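# Carry tube rack through self-closing doors onto the desk

## Task

Take the tube rack off the counter, carry it past the self-closing doors and set it on the desk. When finished the rack must stand upright, each tube must sit all the way down in a hole, and both doors must be closed. If the rack or any tube touches the floor, the task fails. Any number of robots may be used. At the end every gripper must be open and every robot backed away. A robot that topples or is left leaning fails the task.

## Robot and tools

ROBOTS. Three identical Hello Robot Stretch 4 units: r1, r2, r3. Each has an omni-wheel base, a vertical lift on a mast, a telescoping arm that reaches forward, a wrist with yaw, pitch and roll joints, and a two-finger gripper with springy steel fingers. Height is about 1.6 m, and the base rim lies within 0.23 m of the base origin. Each carries four cameras: <name>_head_camera, <name>_head_left_camera, <name>_head_right_camera, <name>_wrist_camera (for example r2_wrist_camera).

FRAMES. Every robot reports in its own base frame: origin on the floor below the base centre, x ahead, y to its left, z up. hand_pose is a point between the open fingertips, given in that frame; the printed value can be somewhat wrong. base_odometry is relative to where that robot's base frame was when the scene began, counts wheel rotation only (slipping looks like motion), and gives heading in radians, left positive, -3.142 to 3.142. Robots cannot see each other's numbers, so where they stand relative to one another comes only from images, lidar_m and wrist_depth_mm.

execute_actions. Arguments: "actions", a list holding one action or nothing (empty just reports state and pictures), and "cameras", a list of camera names or "all"; omitted or null gives all, [] gives none, a bad name refuses the call. The action is an object keyed "r1", "r2", "r3"; each robot gets its own entry. Inside an entry:
- "base": exactly one of translate_m (metres, straight drive, + forward, -2 to 2), strafe_m (metres sideways, + left, -2 to 2), rotate_rad (radians, spin in place, + counter-clockwise seen from above, -3.2 to 3.2). These are relative moves, counted from the base position in the latest state report.
- "joints": absolute targets, one named number per joint: lift_m 0 to 1.2 m (tolerance 0.004); arm_m 0 to 0.55 m extension (0.004); wrist_yaw_rad -1.134 to 4.276 (0 ahead, + left, 3.14 tucked back, beyond 3.4 the arm may block it; 0.02); wrist_pitch_rad -1.117 to 4.259 (0 level, 1.57 pointing down; 0.05); wrist_roll_rad -1.117 to 4.259 (0 fingers side by side level, + turns clockwise seen from behind; 0.02); gripper_m -0.038 to 0.141 m, the fingertip gap (below 0 the tips squeeze each other; 0.004).
- "pace": "slow", "default", "fast", "max": base speed 0.1/0.3/0.4/0.6 m/s and turning 1/2/3/4 rad/s. With lift above 0.2 m these shrink, to 0.3 m/s and 1 rad/s at lift 1.2.
- "contact_limits": {"arm_m": x}, x from 0 (gentlest) to 0.75 (firmest), default 0.5, sets how much push stops that arm move.
- "end_of_arm": "enable_torque", sent on its own, revives wrist or gripper motors that shut down.
All motions in an action start at once; one action runs at most 15 s. Out-of-range joint targets are clipped and flagged; an unknown key or any other bad value rejects the whole call. Parts left out may keep pushing toward earlier targets. If a result reports a stop, the rest of the calls in that reply are skipped.

OTHER TOOLS. wait {seconds: 0 to 10} lets the scene run and returns state and pictures. zoom_image {camera, region [x0, y0, x1, y1]} in pixels from the top-left, at most 504 by 504, on the newest full image of that camera. read_manual returns only licence texts. finished_scene {scene} closes the current scene for good; call it only when the goal holds and stays.

RESULTS. "pictures" lists cameras in image order. joint_positions gives joint values. base_status and joint_status: done (for the base, wheels turned the full amount even if slipping), off_target, contact_stop_at_<key> (blocked; lift, arm or wheels go slack, a loaded lift may sink, a base may roll), limit_stop_at_<name> (built-in limit; limit_stop_at_tilt means leaning over 6 degrees and lift, arm, wheels go slack; limit_stop_at_own_body means self-collision), time_out, torque_fault (wrist motor went limp; needs enable_torque). After these the old target is dropped. on_its_own covers uncommanded parts; "held at" is a held target, not the actual position. lidar_m: 12 distances in metres from the base origin, 30-degree sectors, first straight ahead, counting counter-clockwise (4th left, 7th behind, 10th right); "-" is nothing seen or closer than 0.25 m; sees from about 0.15 m up to robot height, misses glass, thin legs, much behind, sees other robots. wrist_depth_mm: 7x7 grid from top-left, 100 to 2000 mm, "-" unknown. turned_by_wheels vs turned_by_imu differing over about 0.1 rad means a bump or slip. base_tilt in degrees, forward and right positive, with a fixed bias up to 1.5. motor_effort: percent of maximum, + toward higher joint values, peak in brackets, noisy; for wheel_0/1/2, + turns the base right.

CAUTIONS. Robots pressing against each other fails the run; once bases touch, even millimetres more is a hard press. Equal commands can differ by about 3 cm per metre between robots, which strains a jointly carried load and can tip a robot. More than 1 kg held with arm beyond 0.2 m while driving or turning risks tipping, worse at fast paces; strong or high pushes also tip. A wrist straining fully, or a level gripper holding over about 2 kg, faults. To grip, command a gap smaller than the object; smaller squeezes harder and pulls it inward. Gripper reading and done do not prove a hold; check gripper effort. Stuck fingertips: raise the lift. Pitch below -0.2 combined with roll below -0.4 or above 4 risks self-collision. To unfold at start, send lift_m 0.4 with wrist_yaw_rad 0. Loose objects may get brief external nudges; never drop or slam things.

Each tool is called as name([rows], argument=value, ...), one row to a line, values as JSON.

## Session

execute_actions(actions=[])

Scene clock: 0.00 s.
r1.base_odometry: x=+0.000 y=+0.000 heading=+0.000 (m, m, rad; r1's odometry frame)
r1.turned_by_wheels: +0.000 (rad since the last result)
r1.turned_by_imu: +0.000 (rad since the last result)
r1.base_tilt: forward=+0.3 right=-0.3 (deg)
r1.lidar_m: 1.72 1.24 2.79 2.09 1.90 1.67 1.17 1.11 1.14 1.27 1.21 1.27
r1.base_status: not commanded
r1.joint_positions: lift_m=+0.280 arm_m=-0.002 wrist_yaw_rad=+3.170 wrist_pitch_rad=+0.000 wrist_roll_rad=-0.002 gripper_m=+0.057
r1.joint_status: not commanded
r1.motor_effort: lift_m=+17 arm_m=+0 wrist_yaw_rad=+1 wrist_pitch_rad=-5 wrist_roll_rad=+1 gripper_m=-2 wheel_0=+0 wheel_1=+0 wheel_2=+0 (%)
r1.hand_pose: x=-0.1224 y=+0.0791 z=+0.4579 quat_wxyz=(-0.014, +0.000, -0.001, +1.000) (m; r1's base frame)
r1.wrist_depth_mm: - - 133 1397 1576 1863 1661 / - 107 133 1397 1661 1863 1576 / - 114 135 1430 1618 1863 1618 / 138 136 221 1430 1618 1863 1661 / 215 1118 1205 1397 1661 1808 1618 / 215 1098 194 1397 193 1464 1430 / 215 976 1060 - 1078 976 1060
r2.base_odometry: x=+0.000 y=+0.000 heading=+0.000 (m, m, rad; r2's odometry frame)
r2.turned_by_wheels: +0.000 (rad since the last result)
r2.turned_by_imu: +0.000 (rad since the last result)
r2.base_tilt: forward=+0.0 right=-0.2 (deg)
r2.lidar_m: 2.11 2.02 2.07 1.61 1.58 1.36 1.05 1.04 1.12 1.69 2.48 2.67
r2.base_status: not commanded
r2.joint_positions: lift_m=+0.196 arm_m=+0.003 wrist_yaw_rad=+3.077 wrist_pitch_rad=-0.002 wrist_roll_rad=-0.003 gripper_m=+0.057
r2.joint_status: not commanded
r2.motor_effort: lift_m=+19 arm_m=+0 wrist_yaw_rad=+0 wrist_pitch_rad=-5 wrist_roll_rad=-1 gripper_m=-1 wheel_0=+0 wheel_1=+0 wheel_2=+0 (%)
r2.hand_pose: x=-0.1088 y=+0.1058 z=+0.3751 quat_wxyz=(+0.032, +0.001, -0.001, +0.999) (m; r2's base frame)
r2.wrist_depth_mm: - 138 1182 1336 1537 1756 1983 / - 127 1182 1366 1499 1756 1921 / - 128 195 1336 1537 1808 1983 / 122 139 1182 1336 1576 1808 1983 / 991 1078 1160 1308 1537 1756 1983 / 960 1078 202 1281 203 1281 1255 / 878 831 878 - 878 809 891
r3.base_odometry: x=+0.000 y=+0.000 heading=+0.000 (m, m, rad; r3's odometry frame)
r3.turned_by_wheels: +0.000 (rad since the last result)
r3.turned_by_imu: +0.000 (rad since the last result)
r3.base_tilt: forward=-0.7 right=+0.0 (deg)
r3.lidar_m: 1.99 1.96 2.18 1.28 1.23 1.49 1.16 1.15 1.26 1.91 1.36 1.51
r3.base_status: not commanded
r3.joint_positions: lift_m=+0.213 arm_m=-0.002 wrist_yaw_rad=+3.175 wrist_pitch_rad=+0.015 wrist_roll_rad=+0.002 gripper_m=+0.057
r3.joint_status: not commanded
r3.motor_effort: lift_m=+20 arm_m=+0 wrist_yaw_rad=+0 wrist_pitch_rad=-6 wrist_roll_rad=-2 gripper_m=-3 wheel_0=+0 wheel_1=+0 wheel_2=+0 (%)
r3.hand_pose: x=-0.1222 y=+0.0778 z=+0.3868 quat_wxyz=(-0.017, -0.008, +0.001, +1.000) (m; r3's base frame)
r3.wrist_depth_mm: - 140 140 1397 1537 1661 1756 / - - 139 1366 1499 1661 1808 / - 107 139 1397 1464 1661 1808 / - 121 143 1366 1464 1618 1808 / 192 1160 1255 1366 1499 1618 1808 / 211 1182 206 1366 194 1464 1397 / 209 1008 960 111 991 891 991
pictures: r1_head_camera, r1_head_left_camera, r1_head_right_camera, r1_wrist_camera, r2_head_camera, r2_head_left_camera, r2_head_right_camera, r2_wrist_camera, r3_head_camera, r3_head_left_camera, r3_head_right_camera, r3_wrist_camera
Images, in order (width x height): r1_head_camera 420x560, r1_head_left_camera 420x672, r1_head_right_camera 420x672, r1_wrist_camera 616x392, r2_head_camera 420x560, r2_head_left_camera 420x672, r2_head_right_camera 420x672, r2_wrist_camera 616x392, r3_head_camera 420x560, r3_head_left_camera 420x672, r3_head_right_camera 420x672, r3_wrist_camera 616x392.

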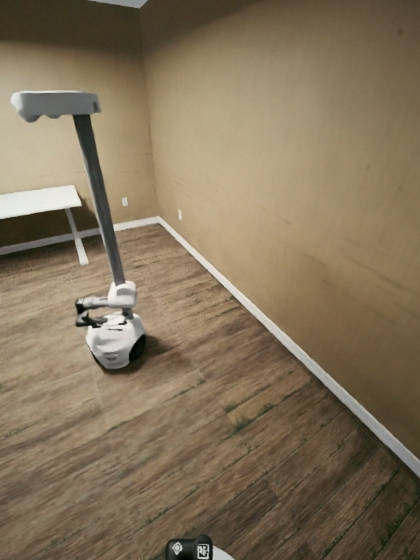

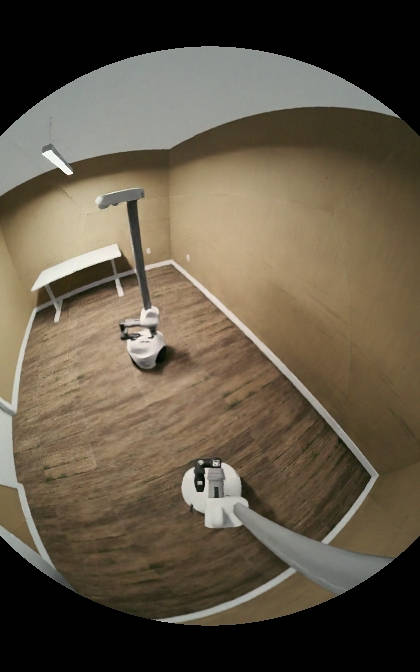

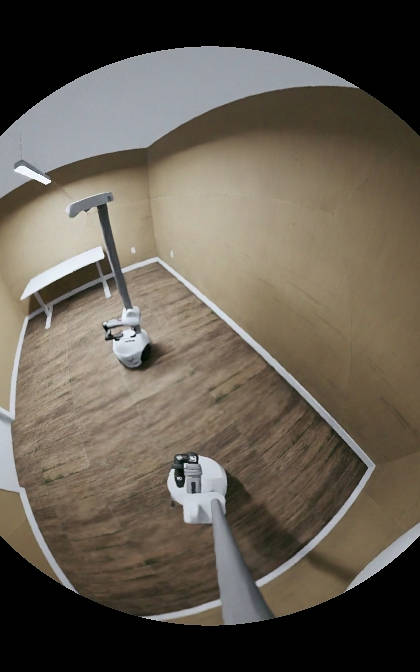

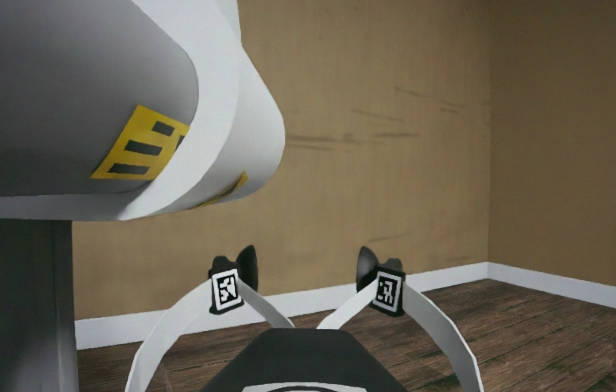

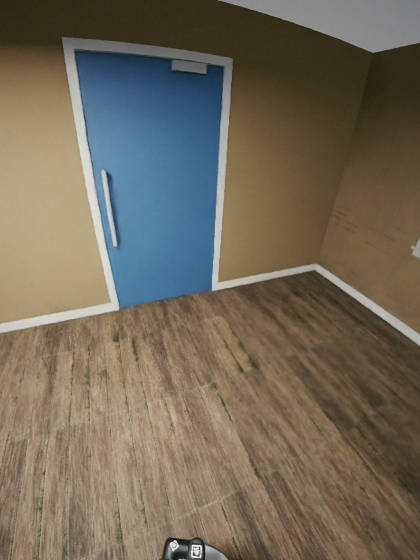

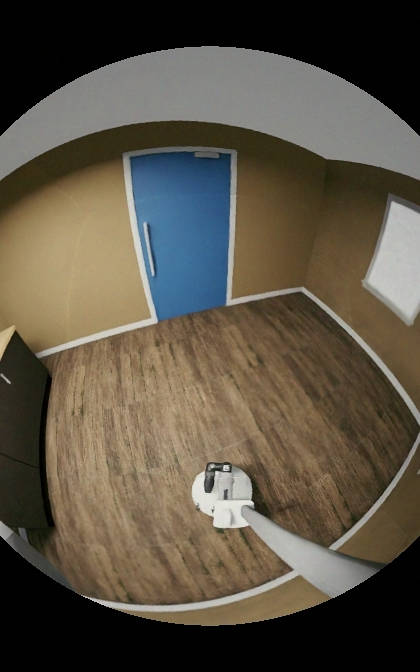

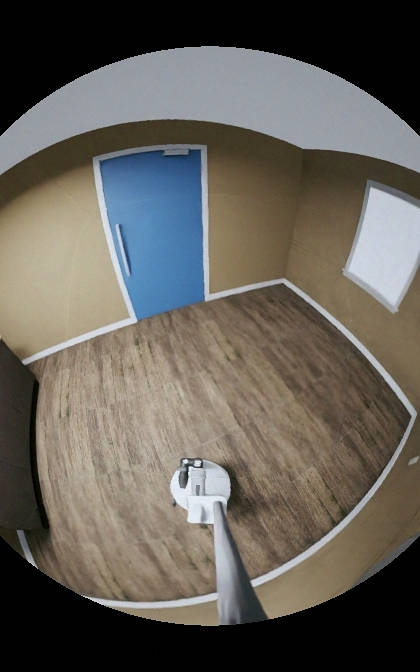

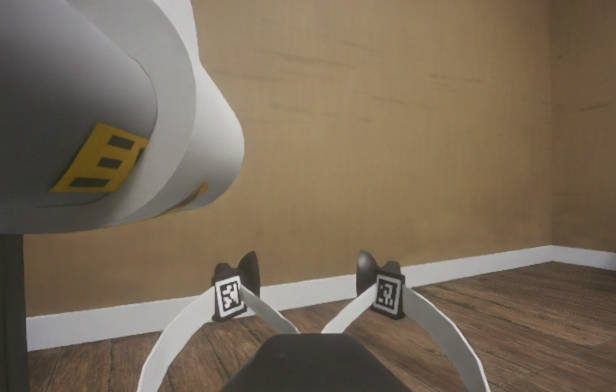

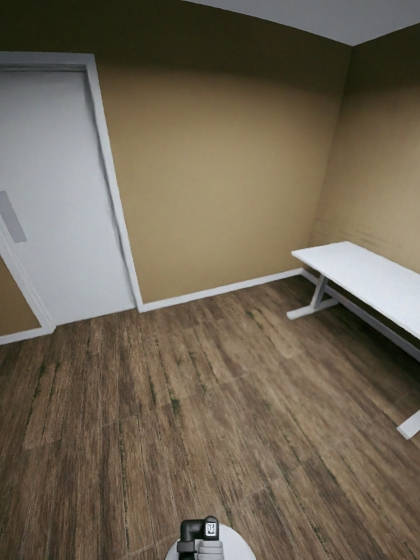

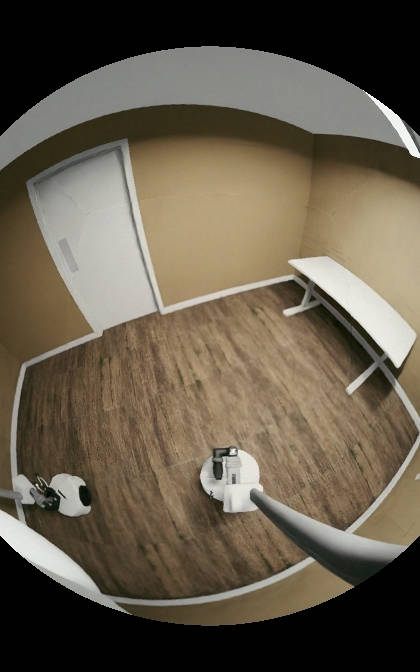

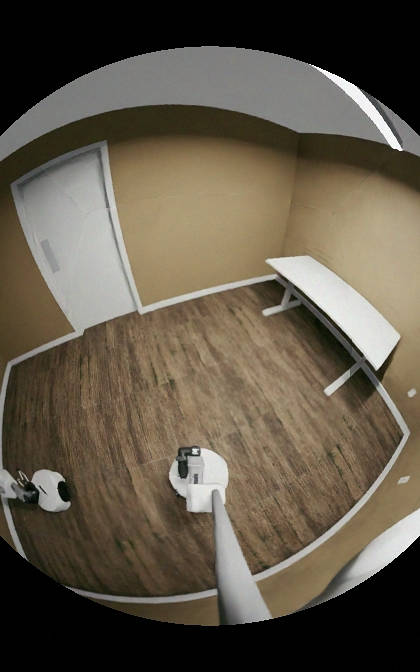

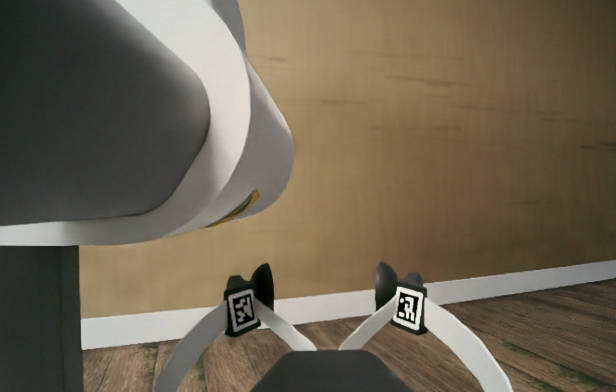

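execute_actions([
  {"r1": {"base": {"rotate_rad": 2.09}}, "r2": {"base": {"rotate_rad": 1.85}}, "r3": {"base": {"rotate_rad": 0.27}}},
], cameras=["r1_head_camera", "r2_head_camera", "r3_head_camera", "r2_head_left_camera"])

Scene clock: 7.13 s.
r1.base_odometry: x=+0.000 y=+0.000 heading=+2.089 (m, m, rad; r1's odometry frame)
r1.turned_by_wheels: +2.089 (rad since the last result)
r1.turned_by_imu: +2.099 (rad since the last result)
r1.base_tilt: forward=+0.2 right=-0.4 (deg)
r1.lidar_m: 1.88 1.69 1.16 1.11 1.15 1.31 1.21 1.27 1.67 1.23 2.83 2.08
r1.base_status: done
r1.joint_positions: lift_m=+0.280 arm_m=-0.002 wrist_yaw_rad=+3.170 wrist_pitch_rad=+0.000 wrist_roll_rad=-0.002 gripper_m=+0.057
r1.joint_status: not commanded
r1.motor_effort: lift_m=+18(18) arm_m=+0(0) wrist_yaw_rad=+1(1) wrist_pitch_rad=-6(6) wrist_roll_rad=+0(2) gripper_m=-3(3) wheel_0=-3(12) wheel_1=-4(9) wheel_2=-3(3) (%)
r1.hand_pose: x=-0.1224 y=+0.0791 z=+0.4579 quat_wxyz=(-0.014, +0.000, -0.001, +1.000) (m; r1's base frame)
r1.wrist_depth_mm: - - 133 1308 1308 1336 1308 / - 107 134 1308 1308 1336 1336 / - 114 135 1308 1308 1336 1336 / 138 136 222 1308 1308 1308 1336 / 215 1366 1336 1366 1336 1336 1336 / 215 1336 193 1308 192 1336 1308 / 216 960 1060 - 1060 976 1042
r2.base_odometry: x=+0.000 y=+0.000 heading=+1.850 (m, m, rad; r2's odometry frame)
r2.turned_by_wheels: +1.850 (rad since the last result)
r2.turned_by_imu: +1.840 (rad since the last result)
r2.base_tilt: forward=+0.0 right=-0.2 (deg)
r2.lidar_m: 1.59 1.72 1.13 1.04 1.05 1.34 2.50 2.53 2.28 2.00 2.11 1.73
r2.base_status: done
r2.joint_positions: lift_m=+0.196 arm_m=+0.003 wrist_yaw_rad=+3.077 wrist_pitch_rad=-0.002 wrist_roll_rad=-0.003 gripper_m=+0.057
r2.joint_status: not commanded
r2.motor_effort: lift_m=+19(19) arm_m=+0(0) wrist_yaw_rad=-1(1) wrist_pitch_rad=-4(6) wrist_roll_rad=-1(2) gripper_m=+0(1) wheel_0=+0(7) wheel_1=+1(7) wheel_2=+1(7) (%)
r2.hand_pose: x=-0.1088 y=+0.1058 z=+0.3751 quat_wxyz=(+0.032, +0.001, -0.001, +0.999) (m; r2's base frame)
r2.wrist_depth_mm: - 138 - - - 1430 1098 / - 127 - - - 1464 1078 / - 129 195 - - 1464 1098 / 122 140 - - - 1499 1098 / - - - - - 1499 1078 / 1255 1308 201 1308 202 1255 1060 / 878 820 891 - 878 809 917
r3.base_odometry: x=+0.000 y=+0.000 heading=+0.270 (m, m, rad; r3's odometry frame)
r3.turned_by_wheels: +0.270 (rad since the last result)
r3.turned_by_imu: +0.272 (rad since the last result)
r3.base_tilt: forward=-0.7 right=+0.0 (deg)
r3.lidar_m: 1.95 2.08 2.52 1.23 1.85 1.25 1.16 1.16 1.48 1.36 1.40 1.81
r3.base_status: done
r3.joint_positions: lift_m=+0.213 arm_m=-0.002 wrist_yaw_rad=+3.175 wrist_pitch_rad=+0.015 wrist_roll_rad=+0.002 gripper_m=+0.057
r3.joint_status: not commanded
r3.motor_effort: lift_m=+20(20) arm_m=+0(0) wrist_yaw_rad=+3(1) wrist_pitch_rad=-4(4) wrist_roll_rad=+1(3) gripper_m=-4(4) wheel_0=+0(5) wheel_1=+1(9) wheel_2=+1(5) (%)
r3.hand_pose: x=-0.1222 y=+0.0778 z=+0.3868 quat_wxyz=(-0.017, -0.008, +0.001, +1.000) (m; r3's base frame)
r3.wrist_depth_mm: - 140 139 1308 1308 1336 1336 / - - 139 1281 1308 1336 1336 / - 107 138 1281 1281 1308 1336 / - 121 143 1255 1308 1308 1308 / 193 1255 1281 1308 1281 1336 1308 / 211 1255 206 1281 193 1308 1336 / 209 1008 960 111 991 904 991
pictures: r1_head_camera, r2_head_camera, r2_head_left_camera, r3_head_camera
Images, in order (width x height): r1_head_camera 420x560, r2_head_camera 420x560, r2_head_left_camera 420x672, r3_head_camera 420x560.

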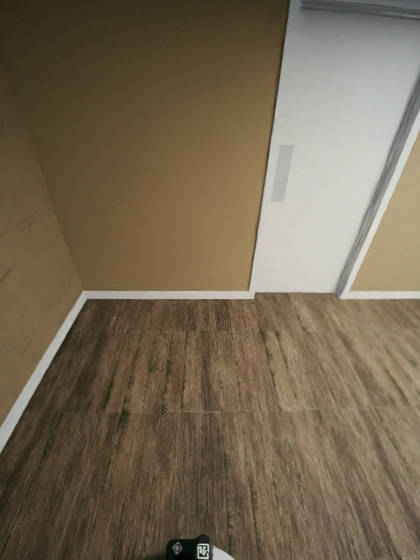

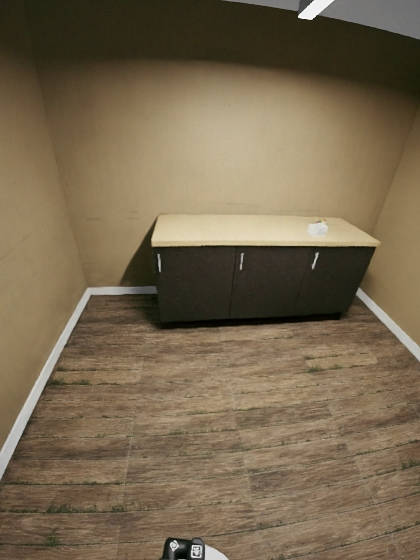

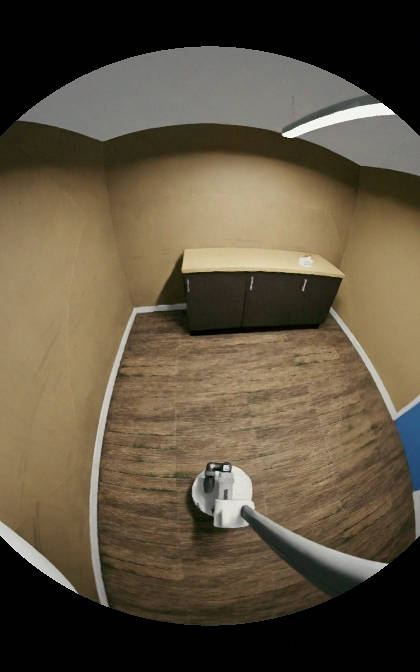

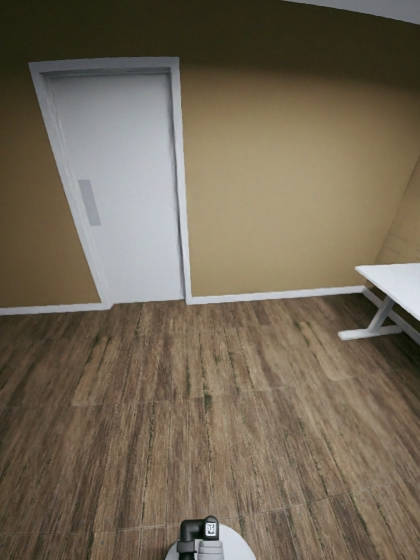

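execute_actions([
  {"r1": {"base": {"translate_m": 1.2}, "pace": "fast"}, "r2": {"base": {"rotate_rad": 0.06}, "joints": {"lift_m": 0.85, "wrist_yaw_rad": 0, "gripper_m": 0.12}, "pace": "fast"}, "r3": {"base": {"rotate_rad": 0.06}}},
], cameras=["r1_head_camera", "r2_head_camera", "r3_head_camera"])

execute_actions([
  {"r1": {"base": {"strafe_m": -0.72}, "pace": "fast"}, "r2": {"base": {"strafe_m": -0.7}, "pace": "fast"}},
], cameras=["r1_head_camera", "r2_head_camera", "r3_head_camera", "r2_wrist_camera"])

Scene clock: 31.67 s.
r1.base_odometry: x=-0.595 y=+1.042 heading=+2.090 (m, m, rad; r1's odometry frame)
r1.turned_by_wheels: +0.000 (rad since the last result)
r1.turned_by_imu: -0.008 (rad since the last result)
r1.base_tilt: forward=+0.3 right=-0.4 (deg)
r1.lidar_m: 0.69 0.73 0.96 1.17 1.22 1.60 2.41 1.78 1.67 2.75 1.19 0.73
r1.base_status: done
r1.joint_positions: lift_m=+0.280 arm_m=-0.002 wrist_yaw_rad=+3.170 wrist_pitch_rad=+0.000 wrist_roll_rad=-0.002 gripper_m=+0.057
r1.joint_status: not commanded
r1.motor_effort: lift_m=+17(18) arm_m=+1(0) wrist_yaw_rad=+1(0) wrist_pitch_rad=-7(6) wrist_roll_rad=+1(0) gripper_m=-3(3) wheel_0=+2(10) wheel_1=+2(12) wheel_2=+2(16) (%)
r1.hand_pose: x=-0.1224 y=+0.0791 z=+0.4579 quat_wxyz=(-0.014, +0.000, -0.001, +1.000) (m; r1's base frame)
r1.wrist_depth_mm: - - 133 - - - 1464 / - 107 134 - - - 1499 / - 114 135 - - - 1499 / 138 136 222 - - - 1499 / 215 - - - - - 1499 / 215 1430 195 1464 193 1464 1366 / 214 976 1060 - 1078 960 1060
r2.base_odometry: x=+0.000 y=+0.000 heading=+1.910 (m, m, rad; r2's odometry frame)
r2.turned_by_wheels: +0.060 (rad since the last result)
r2.turned_by_imu: +0.062 (rad since the last result)
r2.base_tilt: forward=+0.0 right=-0.2 (deg)
r2.lidar_m: 1.58 1.61 1.10 1.04 1.07 1.39 2.51 2.58 2.24 2.01 2.12 1.69
r2.base_status: done
r2.joint_positions: lift_m=+0.850 arm_m=+0.003 wrist_yaw_rad=+0.000 wrist_pitch_rad=-0.002 wrist_roll_rad=-0.003 gripper_m=+0.120
r2.joint_status: all done
r2.motor_effort: lift_m=+21(22) arm_m=+0(1) wrist_yaw_rad=-2(7) wrist_pitch_rad=-4(5) wrist_roll_rad=-2(0) gripper_m=-1(3) wheel_0=-1(6) wheel_1=+0(5) wheel_2=+0(5) (%)
r2.hand_pose: x=+0.4620 y=-0.0873 z=+1.0285 quat_wxyz=(+1.000, -0.001, -0.001, +0.000) (m; r2's base frame)
r2.wrist_depth_mm: 1756 1921 1983 - - - - / 1708 1921 1921 - - - - / 1756 1983 1983 - - - - / 1708 1921 1983 - - - - / 1708 1983 1366 1397 1430 1430 1430 / 1708 1983 1397 1397 1397 1464 1499 / 1756 1983 1921 - 1430 1464 1537
r3.base_odometry: x=+0.000 y=+0.000 heading=+0.330 (m, m, rad; r3's odometry frame)
r3.turned_by_wheels: +0.060 (rad since the last result)
r3.turned_by_imu: +0.060 (rad since the last result)
r3.base_tilt: forward=-0.7 right=+0.0 (deg)
r3.lidar_m: 1.97 1.80 1.66 2.57 1.76 1.23 1.13 1.18 1.53 1.36 1.42 1.86
r3.base_status: done
r3.joint_positions: lift_m=+0.213 arm_m=-0.002 wrist_yaw_rad=+3.175 wrist_pitch_rad=+0.015 wrist_roll_rad=+0.002 gripper_m=+0.057
r3.joint_status: not commanded
r3.motor_effort: lift_m=+20(20) arm_m=+1(0) wrist_yaw_rad=+3(1) wrist_pitch_rad=-5(5) wrist_roll_rad=-3(1) gripper_m=-4(3) wheel_0=-2(3) wheel_1=+0(0) wheel_2=+0(5) (%)
r3.hand_pose: x=-0.1222 y=+0.0778 z=+0.3868 quat_wxyz=(-0.017, -0.008, +0.001, +1.000) (m; r3's base frame)
r3.wrist_depth_mm: - 140 140 1308 1308 1255 1281 / - - 138 1281 1281 1281 1255 / - 107 138 1308 1255 1281 1281 / - 121 143 1281 1281 1281 1281 / 193 1281 1281 1281 1308 1281 1255 / 211 1281 205 1255 194 1255 1255 / 209 1025 946 111 991 904 976
pictures: r1_head_camera, r2_head_camera, r3_head_camera
Images, in order (width x height): r1_head_camera 420x560, r2_head_camera 420x560, r3_head_camera 420x560.

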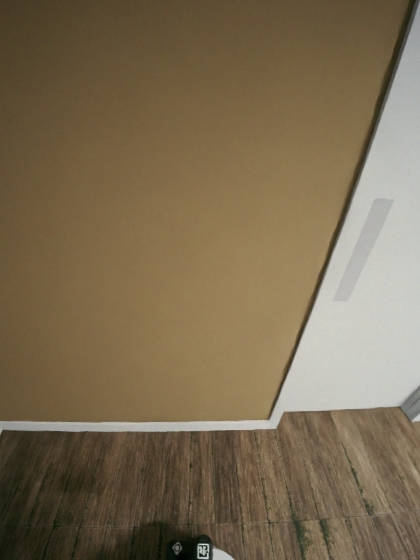

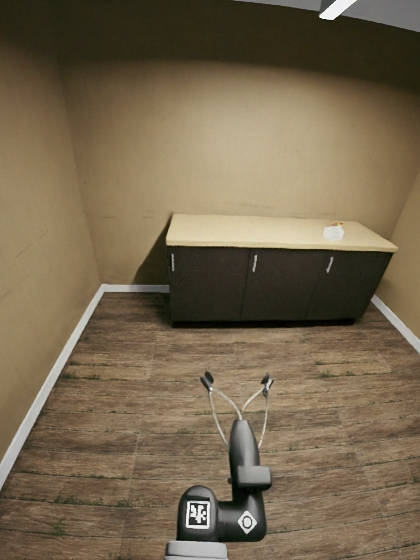

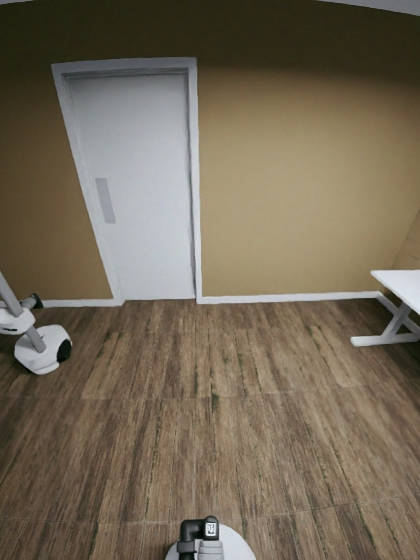

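Scene clock: 34.73 s.
r1.base_odometry: x=+0.030 y=+1.399 heading=+2.090 (m, m, rad; r1's odometry frame)
r1.turned_by_wheels: +0.000 (rad since the last result)
r1.turned_by_imu: +0.000 (rad since the last result)
r1.base_tilt: forward=+0.3 right=-0.3 (deg)
r1.lidar_m: 0.82 0.75 0.99 1.89 1.95 2.55 2.38 1.19 2.19 2.05 1.12 0.86
r1.base_status: done
r1.joint_positions: lift_m=+0.280 arm_m=-0.002 wrist_yaw_rad=+3.170 wrist_pitch_rad=+0.000 wrist_roll_rad=-0.002 gripper_m=+0.057
r1.joint_status: not commanded
r1.motor_effort: lift_m=+18(18) arm_m=+0(0) wrist_yaw_rad=+0(0) wrist_pitch_rad=-6(7) wrist_roll_rad=+1(2) gripper_m=-2(3) wheel_0=+0(13) wheel_1=+4(14) wheel_2=+0(2) (%)
r1.hand_pose: x=-0.1224 y=+0.0791 z=+0.4579 quat_wxyz=(-0.014, +0.000, -0.001, +1.000) (m; r1's base frame)
r1.wrist_depth_mm: - - 133 - - - - / - 107 134 - - - - / - 114 135 - - - - / 138 136 222 - - - - / 215 - - - - - - / 215 1205 194 1499 193 1464 1464 / 214 960 1042 - 1078 976 1042
r2.base_odometry: x=+0.660 y=+0.233 heading=+1.910 (m, m, rad; r2's odometry frame)
r2.turned_by_wheels: +0.000 (rad since the last result)
r2.turned_by_imu: -0.001 (rad since the last result)
r2.base_tilt: forward=+0.0 right=-0.2 (deg)
r2.lidar_m: 1.63 1.68 1.86 1.74 1.80 2.36 2.46 2.11 1.47 1.30 1.40 1.72
r2.base_status: done
r2.joint_positions: lift_m=+0.850 arm_m=+0.003 wrist_yaw_rad=+0.000 wrist_pitch_rad=-0.002 wrist_roll_rad=-0.003 gripper_m=+0.120
r2.joint_status: not commanded
r2.motor_effort: lift_m=+21(21) arm_m=+0(0) wrist_yaw_rad=-1(3) wrist_pitch_rad=-4(5) wrist_roll_rad=-1(0) gripper_m=+0(1) wheel_0=-1(11) wheel_1=+0(10) wheel_2=+0(0) (%)
r2.hand_pose: x=+0.4620 y=-0.0874 z=+1.0285 quat_wxyz=(+1.000, -0.001, -0.001, +0.000) (m; r2's base frame)
r2.wrist_depth_mm: 1983 1983 - - - - 1661 / 1921 - - - - - 1618 / 1983 - - - - - 1618 / - - - - - - 1618 / 1397 1397 1430 1430 1464 1983 1576 / 1397 1397 1366 1464 1499 1983 1661 / 1366 1366 1397 - 1499 1499 1618
r3.base_odometry: x=+0.000 y=+0.000 heading=+0.330 (m, m, rad; r3's odometry frame)
r3.turned_by_wheels: +0.000 (rad since the last result)
r3.turned_by_imu: +0.000 (rad since the last result)
r3.base_tilt: forward=-0.7 right=+0.0 (deg)
r3.lidar_m: 1.95 1.18 2.67 2.55 1.73 1.23 1.14 1.16 1.55 1.37 1.41 1.85
r3.base_status: not commanded
r3.joint_positions: lift_m=+0.213 arm_m=-0.002 wrist_yaw_rad=+3.175 wrist_pitch_rad=+0.015 wrist_roll_rad=+0.002 gripper_m=+0.057
r3.joint_status: not commanded
r3.motor_effort: lift_m=+20(20) arm_m=+0(0) wrist_yaw_rad=+1(1) wrist_pitch_rad=-5(6) wrist_roll_rad=-3(2) gripper_m=-1(5) wheel_0=-2(2) wheel_1=-1(1) wheel_2=-1(1) (%)
r3.hand_pose: x=-0.1222 y=+0.0778 z=+0.3868 quat_wxyz=(-0.017, -0.008, +0.001, +1.000) (m; r3's base frame)
r3.wrist_depth_mm: - 140 140 1308 1281 1255 1255 / - - 139 1308 1281 1281 1281 / - 107 139 1281 1281 1281 1281 / - 121 143 1281 1281 1281 1255 / 192 1281 1281 1281 1281 1308 1281 / 211 1281 206 1255 193 1255 1281 / 210 1025 946 111 976 891 976
pictures: r1_head_camera, r2_head_camera, r2_wrist_camera, r3_head_camera
Images, in order (width x height): r1_head_camera 420x560, r2_head_camera 420x560, r2_wrist_camera 616x392, r3_head_camera 420x560.

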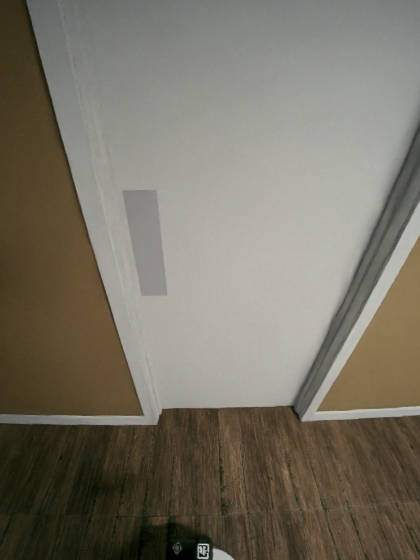

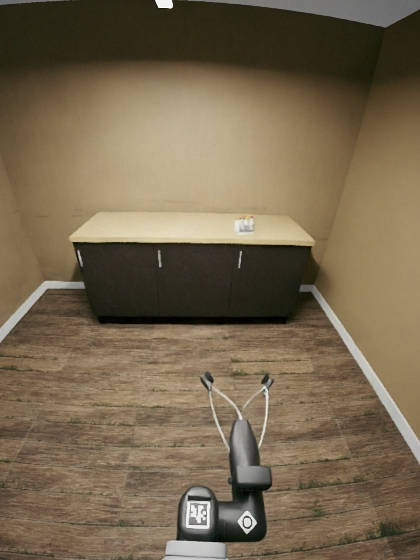

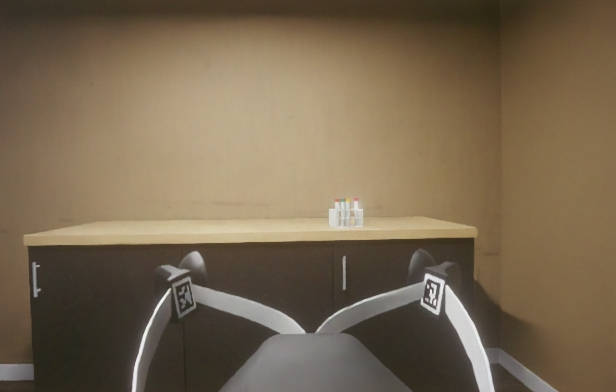

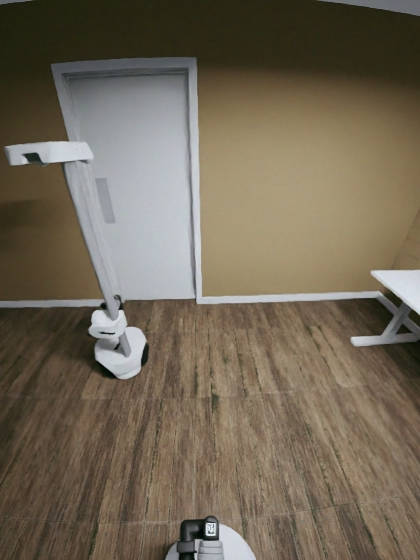

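execute_actions([
  {"r1": {"base": {"strafe_m": -0.1}}, "r2": {"base": {"rotate_rad": 0.05}}},
], cameras=[])

execute_actions([
  {"r1": {"base": {"translate_m": 0.55}}, "r2": {"base": {"translate_m": 0.9}, "pace": "fast"}, "r3": {"base": {"strafe_m": 0.5}}},
], cameras=["r1_head_camera", "r2_head_camera", "r3_head_camera", "r2_wrist_camera"])

Scene clock: 45.93 s.
r1.base_odometry: x=+0.117 y=+1.449 heading=+2.090 (m, m, rad; r1's odometry frame)
r1.turned_by_wheels: +0.000 (rad since the last result)
r1.turned_by_imu: -0.002 (rad since the last result)
r1.base_tilt: forward=+0.3 right=-0.3 (deg)
r1.lidar_m: 0.80 0.80 1.00 1.99 2.04 2.55 2.36 1.13 2.09 1.95 1.12 0.86
r1.base_status: done
r1.joint_positions: lift_m=+0.280 arm_m=-0.002 wrist_yaw_rad=+3.170 wrist_pitch_rad=+0.000 wrist_roll_rad=-0.002 gripper_m=+0.057
r1.joint_status: not commanded
r1.motor_effort: lift_m=+17(18) arm_m=+0(0) wrist_yaw_rad=+1(1) wrist_pitch_rad=-7(5) wrist_roll_rad=-2(0) gripper_m=-2(3) wheel_0=+0(10) wheel_1=-1(11) wheel_2=+0(0) (%)
r1.hand_pose: x=-0.1224 y=+0.0791 z=+0.4579 quat_wxyz=(-0.014, +0.000, -0.001, +1.000) (m; r1's base frame)
r1.wrist_depth_mm: - - 133 - - - - / - 107 134 - - - - / - 114 135 - - - - / 138 136 222 - - - - / 214 1430 - - - - - / 214 1138 194 1499 193 1464 1430 / 214 960 1060 - 1078 960 1060
r2.base_odometry: x=+0.660 y=+0.233 heading=+1.960 (m, m, rad; r2's odometry frame)
r2.turned_by_wheels: +0.050 (rad since the last result)
r2.turned_by_imu: +0.051 (rad since the last result)
r2.base_tilt: forward=+0.0 right=-0.2 (deg)
r2.lidar_m: 1.65 1.71 1.84 1.74 1.82 2.45 2.45 2.01 1.43 1.32 1.43 1.74
r2.base_status: done
r2.joint_positions: lift_m=+0.850 arm_m=+0.003 wrist_yaw_rad=+0.000 wrist_pitch_rad=-0.002 wrist_roll_rad=-0.003 gripper_m=+0.120
r2.joint_status: not commanded
r2.motor_effort: lift_m=+21(20) arm_m=+0(0) wrist_yaw_rad=-1(2) wrist_pitch_rad=-5(5) wrist_roll_rad=-1(1) gripper_m=+4(0) wheel_0=-1(6) wheel_1=+1(4) wheel_2=-2(3) (%)
r2.hand_pose: x=+0.4620 y=-0.0874 z=+1.0285 quat_wxyz=(+1.000, -0.001, -0.001, +0.000) (m; r2's base frame)
r2.wrist_depth_mm: - - - - - - 1756 / - - - - - - 1756 / - - - - - - 1708 / - - - - - - 1756 / - 1430 1430 1430 1464 1464 1756 / - 1430 1430 1430 1464 1464 1756 / - 1430 1430 - 1430 1464 1863
r3.base_odometry: x=+0.000 y=+0.000 heading=+0.330 (m, m, rad; r3's odometry frame)
r3.turned_by_wheels: +0.000 (rad since the last result)
r3.turned_by_imu: +0.000 (rad since the last result)
r3.base_tilt: forward=-0.7 right=-0.1 (deg)
r3.lidar_m: 1.97 1.13 2.67 2.55 1.77 1.19 1.15 1.16 1.56 1.36 1.41 1.86
r3.base_status: not commanded
r3.joint_positions: lift_m=+0.213 arm_m=-0.002 wrist_yaw_rad=+3.175 wrist_pitch_rad=+0.015 wrist_roll_rad=+0.002 gripper_m=+0.057
r3.joint_status: not commanded
r3.motor_effort: lift_m=+20(20) arm_m=+0(0) wrist_yaw_rad=+1(2) wrist_pitch_rad=-5(6) wrist_roll_rad=-3(3) gripper_m=-3(2) wheel_0=-2(2) wheel_1=-1(1) wheel_2=-1(1) (%)
r3.hand_pose: x=-0.1222 y=+0.0778 z=+0.3868 quat_wxyz=(-0.017, -0.008, +0.001, +1.000) (m; r3's base frame)
r3.wrist_depth_mm: - 140 140 1308 1281 1281 1281 / - - 138 1255 1255 1281 1281 / - 107 138 1308 1281 1281 1255 / - 121 143 1281 1308 1281 1281 / 193 1281 1281 1255 1308 1281 1281 / 211 1281 205 1255 193 1255 1255 / 209 1025 960 111 991 904 991
pictures: none
No camera images: the call's "cameras" was empty. Leave "cameras" out to get every camera's image.

Scene clock: 49.67 s.
r1.base_odometry: x=-0.156 y=+1.926 heading=+2.090 (m, m, rad; r1's odometry frame)
r1.turned_by_wheels: +0.000 (rad since the last result)
r1.turned_by_imu: -0.004 (rad since the last result)
r1.base_tilt: forward=+0.4 right=-0.3 (deg)
r1.lidar_m: 0.26 0.29 0.38 0.69 2.09 2.73 1.52 2.98 2.03 1.03 0.43 0.29
r1.base_status: done
r1.joint_positions: lift_m=+0.280 arm_m=-0.002 wrist_yaw_rad=+3.170 wrist_pitch_rad=+0.000 wrist_roll_rad=-0.002 gripper_m=+0.057
r1.joint_status: not commanded
r1.motor_effort: lift_m=+18(18) arm_m=+0(1) wrist_yaw_rad=+1(0) wrist_pitch_rad=-7(6) wrist_roll_rad=+0(0) gripper_m=-5(3) wheel_0=+1(7) wheel_1=+2(6) wheel_2=-1(14) (%)
r1.hand_pose: x=-0.1224 y=+0.0791 z=+0.4579 quat_wxyz=(-0.014, +0.000, -0.001, +1.000) (m; r1's base frame)
r1.wrist_depth_mm: - - 133 - - - - / - 107 134 - - - - / - 114 135 - - - - / 138 136 222 - - - - / 215 - - - - - - / 215 1430 193 1499 192 1464 1430 / 214 976 1060 - 1098 960 1042
r2.base_odometry: x=+0.319 y=+1.066 heading=+1.960 (m, m, rad; r2's odometry frame)
r2.turned_by_wheels: +0.000 (rad since the last result)
r2.turned_by_imu: +0.000 (rad since the last result)
r2.base_tilt: forward=+0.0 right=-0.3 (deg)
r2.lidar_m: 0.72 0.76 1.04 1.76 1.84 2.45 3.43 2.01 1.40 1.36 1.11 0.77
r2.base_status: done
r2.joint_positions: lift_m=+0.850 arm_m=+0.003 wrist_yaw_rad=+0.000 wrist_pitch_rad=-0.002 wrist_roll_rad=-0.003 gripper_m=+0.120
r2.joint_status: not commanded
r2.motor_effort: lift_m=+20(20) arm_m=-1(0) wrist_yaw_rad=-2(2) wrist_pitch_rad=-6(5) wrist_roll_rad=-1(1) gripper_m=+0(2) wheel_0=-1(7) wheel_1=-1(6) wheel_2=+0(11) (%)
r2.hand_pose: x=+0.4620 y=-0.0874 z=+1.0285 quat_wxyz=(+1.000, -0.001, -0.001, +0.000) (m; r2's base frame)
r2.wrist_depth_mm: 1138 1138 1160 1160 1160 1160 1138 / 1138 1138 1138 1138 1160 1160 1160 / 1138 1160 1118 1160 1160 1160 1160 / 1138 1160 1160 1160 1182 1160 1182 / 991 991 976 976 820 683 917 / 517 508 512 517 521 525 544 / 530 535 539 - 544 544 554
r3.base_odometry: x=-0.162 y=+0.473 heading=+0.330 (m, m, rad; r3's odometry frame)
r3.turned_by_wheels: +0.000 (rad since the last result)
r3.turned_by_imu: +0.002 (rad since the last result)
r3.base_tilt: forward=-0.7 right=+0.0 (deg)
r3.lidar_m: 1.54 1.99 2.21 2.06 1.79 1.26 1.18 1.21 1.60 1.87 1.96 2.07
r3.base_status: done
r3.joint_positions: lift_m=+0.213 arm_m=-0.002 wrist_yaw_rad=+3.175 wrist_pitch_rad=+0.015 wrist_roll_rad=+0.002 gripper_m=+0.057
r3.joint_status: not commanded
r3.motor_effort: lift_m=+20(19) arm_m=+0(0) wrist_yaw_rad=+2(1) wrist_pitch_rad=-6(6) wrist_roll_rad=-3(3) gripper_m=-4(8) wheel_0=+1(7) wheel_1=-2(8) wheel_2=-1(0) (%)
r3.hand_pose: x=-0.1222 y=+0.0778 z=+0.3868 quat_wxyz=(-0.017, -0.008, +0.001, +1.000) (m; r3's base frame)
r3.wrist_depth_mm: - 141 140 1308 1336 1308 1281 / - - 139 1308 1308 1308 1308 / - 107 138 1308 1281 1308 1281 / - 121 143 1308 1308 1336 1281 / 192 1308 1308 1308 1281 1281 1281 / 211 1308 205 1281 193 1281 1281 / 210 1008 946 111 976 904 991
pictures: r1_head_camera, r2_head_camera, r2_wrist_camera, r3_head_camera
Images, in order (width x height): r1_head_camera 420x560, r2_head_camera 420x560, r2_wrist_camera 616x392, r3_head_camera 420x560.

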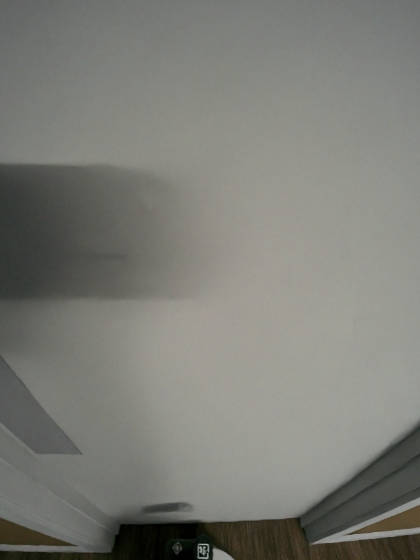

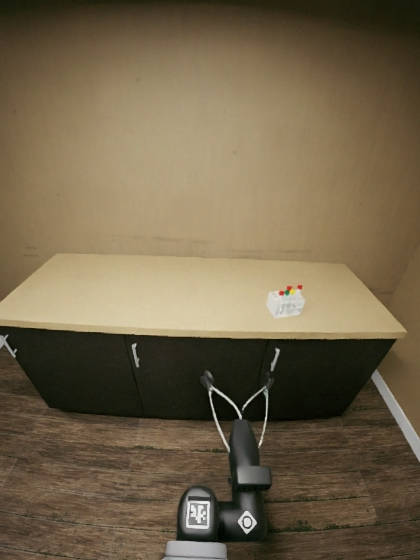

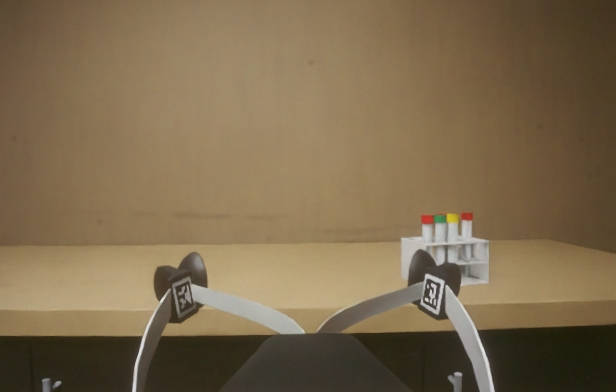

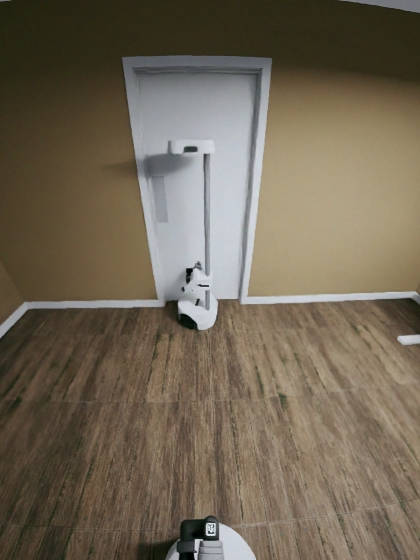

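Now r1 pushes the door slowly, r2 aligns to the rack.

execute_actions([
  {"r1": {"base": {"translate_m": 0.4}, "pace": "slow"}, "r2": {"base": {"strafe_m": -0.27}}, "r3": {"base": {"translate_m": 0.7}}},
], cameras=["r1_head_left_camera", "r2_head_camera", "r3_head_camera", "r2_wrist_camera"])

Scene clock: 57.57 s.
r1.base_odometry: x=-0.354 y=+2.273 heading=+2.090 (m, m, rad; r1's odometry frame)
r1.turned_by_wheels: +0.000 (rad since the last result)
r1.turned_by_imu: -0.003 (rad since the last result)
r1.base_tilt: forward=+0.3 right=-0.4 (deg)
r1.lidar_m: 0.25 0.33 1.07 0.39 0.39 2.76 1.21 3.40 0.49 0.25 0.25 -
r1.base_status: done
r1.joint_positions: lift_m=+0.280 arm_m=-0.002 wrist_yaw_rad=+3.170 wrist_pitch_rad=+0.000 wrist_roll_rad=-0.002 gripper_m=+0.057
r1.joint_status: not commanded
r1.motor_effort: lift_m=+17(17) arm_m=+0(0) wrist_yaw_rad=+1(2) wrist_pitch_rad=-6(6) wrist_roll_rad=-2(0) gripper_m=-2(2) wheel_0=+12(27) wheel_1=+3(15) wheel_2=-21(23) (%)
r1.hand_pose: x=-0.1224 y=+0.0791 z=+0.4580 quat_wxyz=(-0.014, +0.000, -0.001, +1.000) (m; r1's base frame)
r1.wrist_depth_mm: - - 133 - - - - / - 107 134 - - - - / - 113 135 - - - - / 138 136 222 - - - - / 214 - - - - - - / 215 1397 194 1336 192 1464 1464 / 214 960 1060 - 1078 976 1042
r2.base_odometry: x=+0.569 y=+1.168 heading=+1.960 (m, m, rad; r2's odometry frame)
r2.turned_by_wheels: +0.000 (rad since the last result)
r2.turned_by_imu: +0.001 (rad since the last result)
r2.base_tilt: forward=+0.0 right=-0.2 (deg)
r2.lidar_m: 0.74 0.76 1.02 2.03 2.11 2.83 3.42 1.60 1.15 1.09 1.13 0.78
r2.base_status: done
r2.joint_positions: lift_m=+0.850 arm_m=+0.003 wrist_yaw_rad=+0.000 wrist_pitch_rad=-0.002 wrist_roll_rad=-0.003 gripper_m=+0.120
r2.joint_status: not commanded
r2.motor_effort: lift_m=+21(21) arm_m=+0(0) wrist_yaw_rad=-2(2) wrist_pitch_rad=-5(5) wrist_roll_rad=-1(1) gripper_m=+0(1) wheel_0=-1(10) wheel_1=+0(8) wheel_2=-1(2) (%)
r2.hand_pose: x=+0.4620 y=-0.0874 z=+1.0285 quat_wxyz=(+1.000, -0.001, -0.001, +0.000) (m; r2's base frame)
r2.wrist_depth_mm: 1138 1138 1138 1138 1160 1182 1182 / 1138 1160 1160 1160 1160 1182 1182 / 1160 1160 1138 1160 1160 1160 1182 / 1160 1160 1160 1160 1182 1182 1160 / 976 991 976 627 946 931 1205 / 521 517 521 521 525 530 544 / 539 544 549 - 554 554 559
r3.base_odometry: x=+0.500 y=+0.700 heading=+0.330 (m, m, rad; r3's odometry frame)
r3.turned_by_wheels: +0.000 (rad since the last result)
r3.turned_by_imu: +0.002 (rad since the last result)
r3.base_tilt: forward=-0.7 right=+0.0 (deg)
r3.lidar_m: 1.22 1.33 1.70 2.11 2.17 2.01 1.88 1.95 1.97 1.84 1.86 1.31
r3.base_status: done
r3.joint_positions: lift_m=+0.213 arm_m=-0.002 wrist_yaw_rad=+3.175 wrist_pitch_rad=+0.015 wrist_roll_rad=+0.002 gripper_m=+0.057
r3.joint_status: not commanded
r3.motor_effort: lift_m=+20(19) arm_m=+0(0) wrist_yaw_rad=+1(0) wrist_pitch_rad=-6(6) wrist_roll_rad=-4(1) gripper_m=-5(3) wheel_0=+1(5) wheel_1=-1(7) wheel_2=+0(8) (%)
r3.hand_pose: x=-0.1222 y=+0.0778 z=+0.3868 quat_wxyz=(-0.017, -0.008, +0.001, +1.000) (m; r3's base frame)
r3.wrist_depth_mm: - 140 139 - - 1983 1983 / - - 138 - - 1921 1983 / - 107 138 - - 1983 - / - 121 143 - - - 1983 / 193 - - - - - 1983 / 211 1576 205 1537 193 1430 1430 / 209 1042 946 111 991 904 991
pictures: r1_head_left_camera, r2_head_camera, r2_wrist_camera, r3_head_camera
Images, in order (width x height): r1_head_left_camera 420x672, r2_head_camera 420x560, r2_wrist_camera 616x392, r3_head_camera 420x560.

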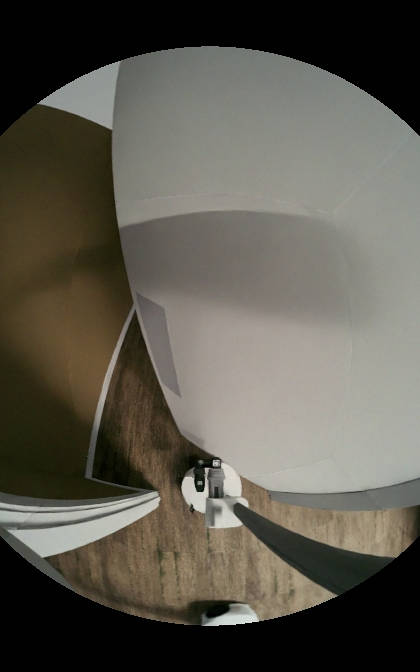

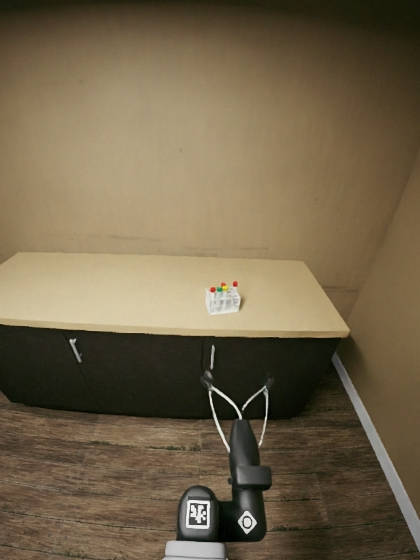

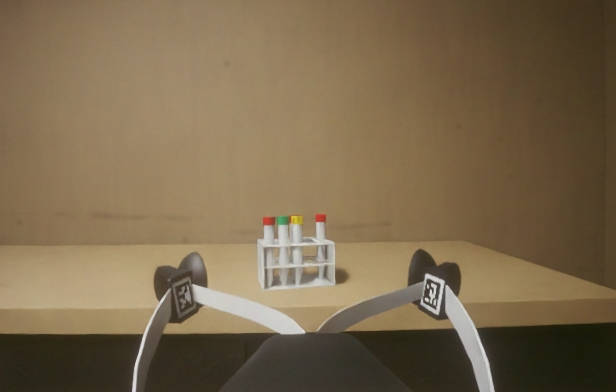

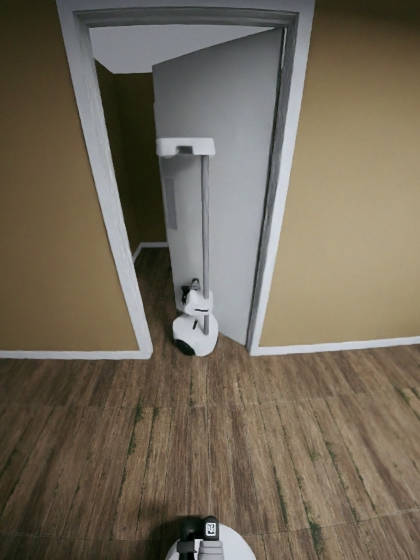

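zoom_image(camera="r2_wrist_camera", region=[230, 190, 370, 310])

zoom_image(camera="r2_head_camera", region=[180, 260, 270, 330])

Region (230, 190, 370, 310) of r2_wrist_camera's 616x392 image, scaled by 3.600; it fills the top 432 rows of this view, and the rest is white.

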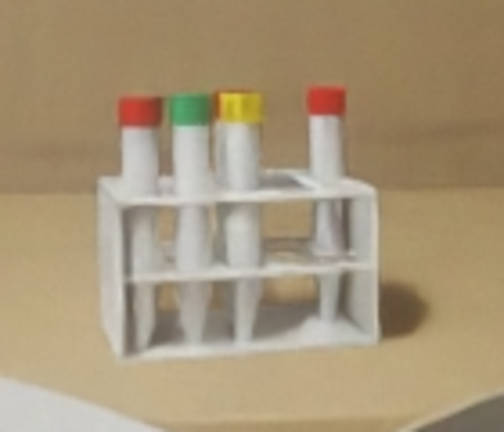

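Region (180, 260, 270, 330) of r2_head_camera's 420x560 image, scaled by 5.600, with more detail than that image has.

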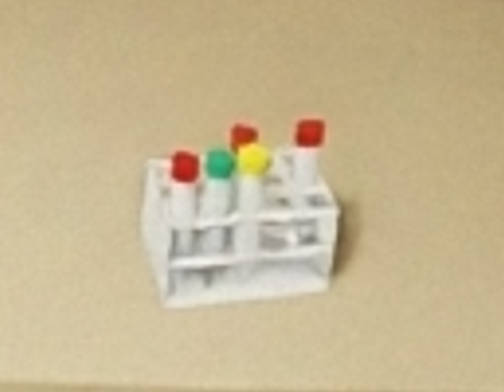

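execute_actions([
  {"r1": {"base": {"translate_m": 0.45}, "pace": "slow"}, "r2": {"base": {"rotate_rad": 0.2}, "joints": {"lift_m": 0.77, "gripper_m": 0.141}}},
], cameras=["r1_head_left_camera", "r1_head_camera", "r3_head_camera"])

Scene clock: 96.50 s.
r1.base_odometry: x=-0.577 y=+2.663 heading=+2.090 (m, m, rad; r1's odometry frame)
r1.turned_by_wheels: +0.000 (rad since the last result)
r1.turned_by_imu: -0.007 (rad since the last result)
r1.base_tilt: forward=+0.3 right=-0.4 (deg)
r1.lidar_m: 1.77 1.55 1.10 1.02 0.76 0.65 1.65 0.54 0.27 0.25 - 0.25
r1.base_status: done
r1.joint_positions: lift_m=+0.280 arm_m=-0.002 wrist_yaw_rad=+3.170 wrist_pitch_rad=+0.000 wrist_roll_rad=-0.002 gripper_m=+0.057
r1.joint_status: not commanded
r1.motor_effort: lift_m=+17(17) arm_m=+0(0) wrist_yaw_rad=+0(1) wrist_pitch_rad=-6(6) wrist_roll_rad=+1(0) gripper_m=-3(2) wheel_0=+11(19) wheel_1=+0(4) wheel_2=-10(24) (%)
r1.hand_pose: x=-0.1224 y=+0.0791 z=+0.4580 quat_wxyz=(-0.014, +0.000, -0.001, +1.000) (m; r1's base frame)
r1.wrist_depth_mm: - - 134 - - 661 609 / - 107 134 - - 654 615 / - 114 135 - - 661 609 / 138 136 222 - - 661 621 / 215 - - - - 654 615 / 215 1464 194 1499 192 661 627 / 215 960 1060 - 1078 615 627
r2.base_odometry: x=+0.569 y=+1.168 heading=+2.160 (m, m, rad; r2's odometry frame)
r2.turned_by_wheels: +0.200 (rad since the last result)
r2.turned_by_imu: +0.201 (rad since the last result)
r2.base_tilt: forward=+0.0 right=-0.2 (deg)
r2.lidar_m: 0.73 0.82 1.31 2.02 2.28 3.37 2.60 1.32 1.08 1.08 0.91 0.74
r2.base_status: done
r2.joint_positions: lift_m=+0.770 arm_m=+0.003 wrist_yaw_rad=+0.000 wrist_pitch_rad=-0.002 wrist_roll_rad=-0.003 gripper_m=+0.141
r2.joint_status: all done
r2.motor_effort: lift_m=+16(23) arm_m=+0(0) wrist_yaw_rad=-1(2) wrist_pitch_rad=-4(5) wrist_roll_rad=+0(1) gripper_m=+0(2) wheel_0=+0(6) wheel_1=+1(6) wheel_2=+0(5) (%)
r2.hand_pose: x=+0.4620 y=-0.0874 z=+0.9489 quat_wxyz=(+1.000, -0.001, -0.001, +0.000) (m; r2's base frame)
r2.wrist_depth_mm: 1336 1308 1205 1160 1118 1060 1025 / 1366 1308 1229 1182 1118 1060 1025 / 1366 1308 1229 1182 1138 1078 1042 / 1336 1281 1229 1160 603 1078 1025 / 621 591 549 521 512 500 492 / 621 591 564 535 512 488 477 / 621 597 574 - 517 496 480
r3.base_odometry: x=+0.500 y=+0.700 heading=+0.330 (m, m, rad; r3's odometry frame)
r3.turned_by_wheels: +0.000 (rad since the last result)
r3.turned_by_imu: +0.001 (rad since the last result)
r3.base_tilt: forward=-0.7 right=+0.0 (deg)
r3.lidar_m: 1.31 1.33 1.69 2.11 2.16 1.99 1.87 1.93 1.95 1.83 1.88 1.29
r3.base_status: not commanded
r3.joint_positions: lift_m=+0.213 arm_m=-0.002 wrist_yaw_rad=+3.175 wrist_pitch_rad=+0.015 wrist_roll_rad=+0.002 gripper_m=+0.057
r3.joint_status: not commanded
r3.motor_effort: lift_m=+20(19) arm_m=+0(0) wrist_yaw_rad=+3(1) wrist_pitch_rad=-4(6) wrist_roll_rad=-1(2) gripper_m=-2(4) wheel_0=+1(1) wheel_1=-1(1) wheel_2=+0(0) (%)
r3.hand_pose: x=-0.1222 y=+0.0778 z=+0.3868 quat_wxyz=(-0.017, -0.008, +0.001, +1.000) (m; r3's base frame)
r3.wrist_depth_mm: - 140 140 - - 1983 - / - - 138 - - - - / - 107 138 - - 1983 - / - 121 143 - - - 1983 / 192 - - - 1983 1983 - / 211 1576 205 1537 193 1464 1430 / 210 1008 946 111 991 904 991
pictures: r1_head_camera, r1_head_left_camera, r3_head_camera
Images, in order (width x height): r1_head_camera 420x560, r1_head_left_camera 420x672, r3_head_camera 420x560.

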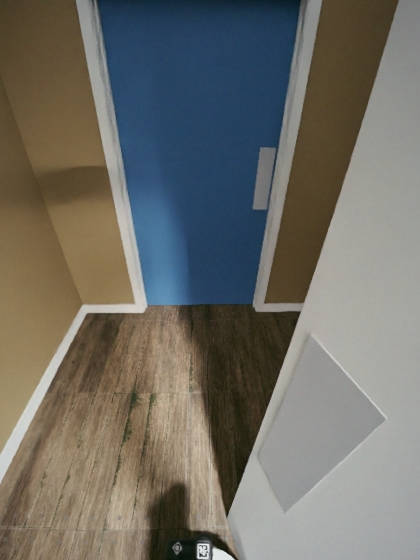

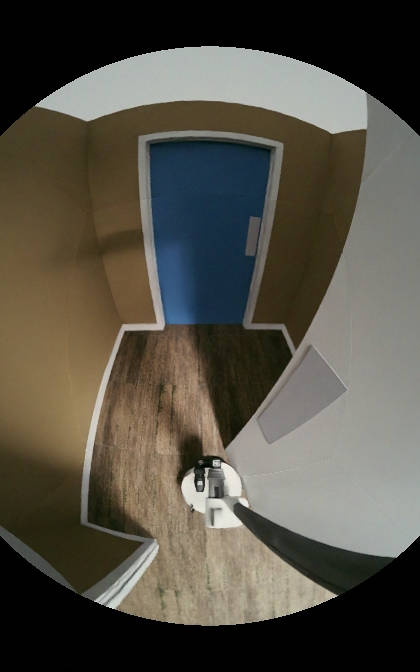

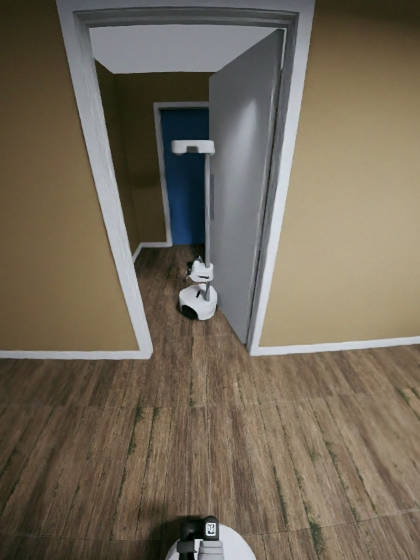

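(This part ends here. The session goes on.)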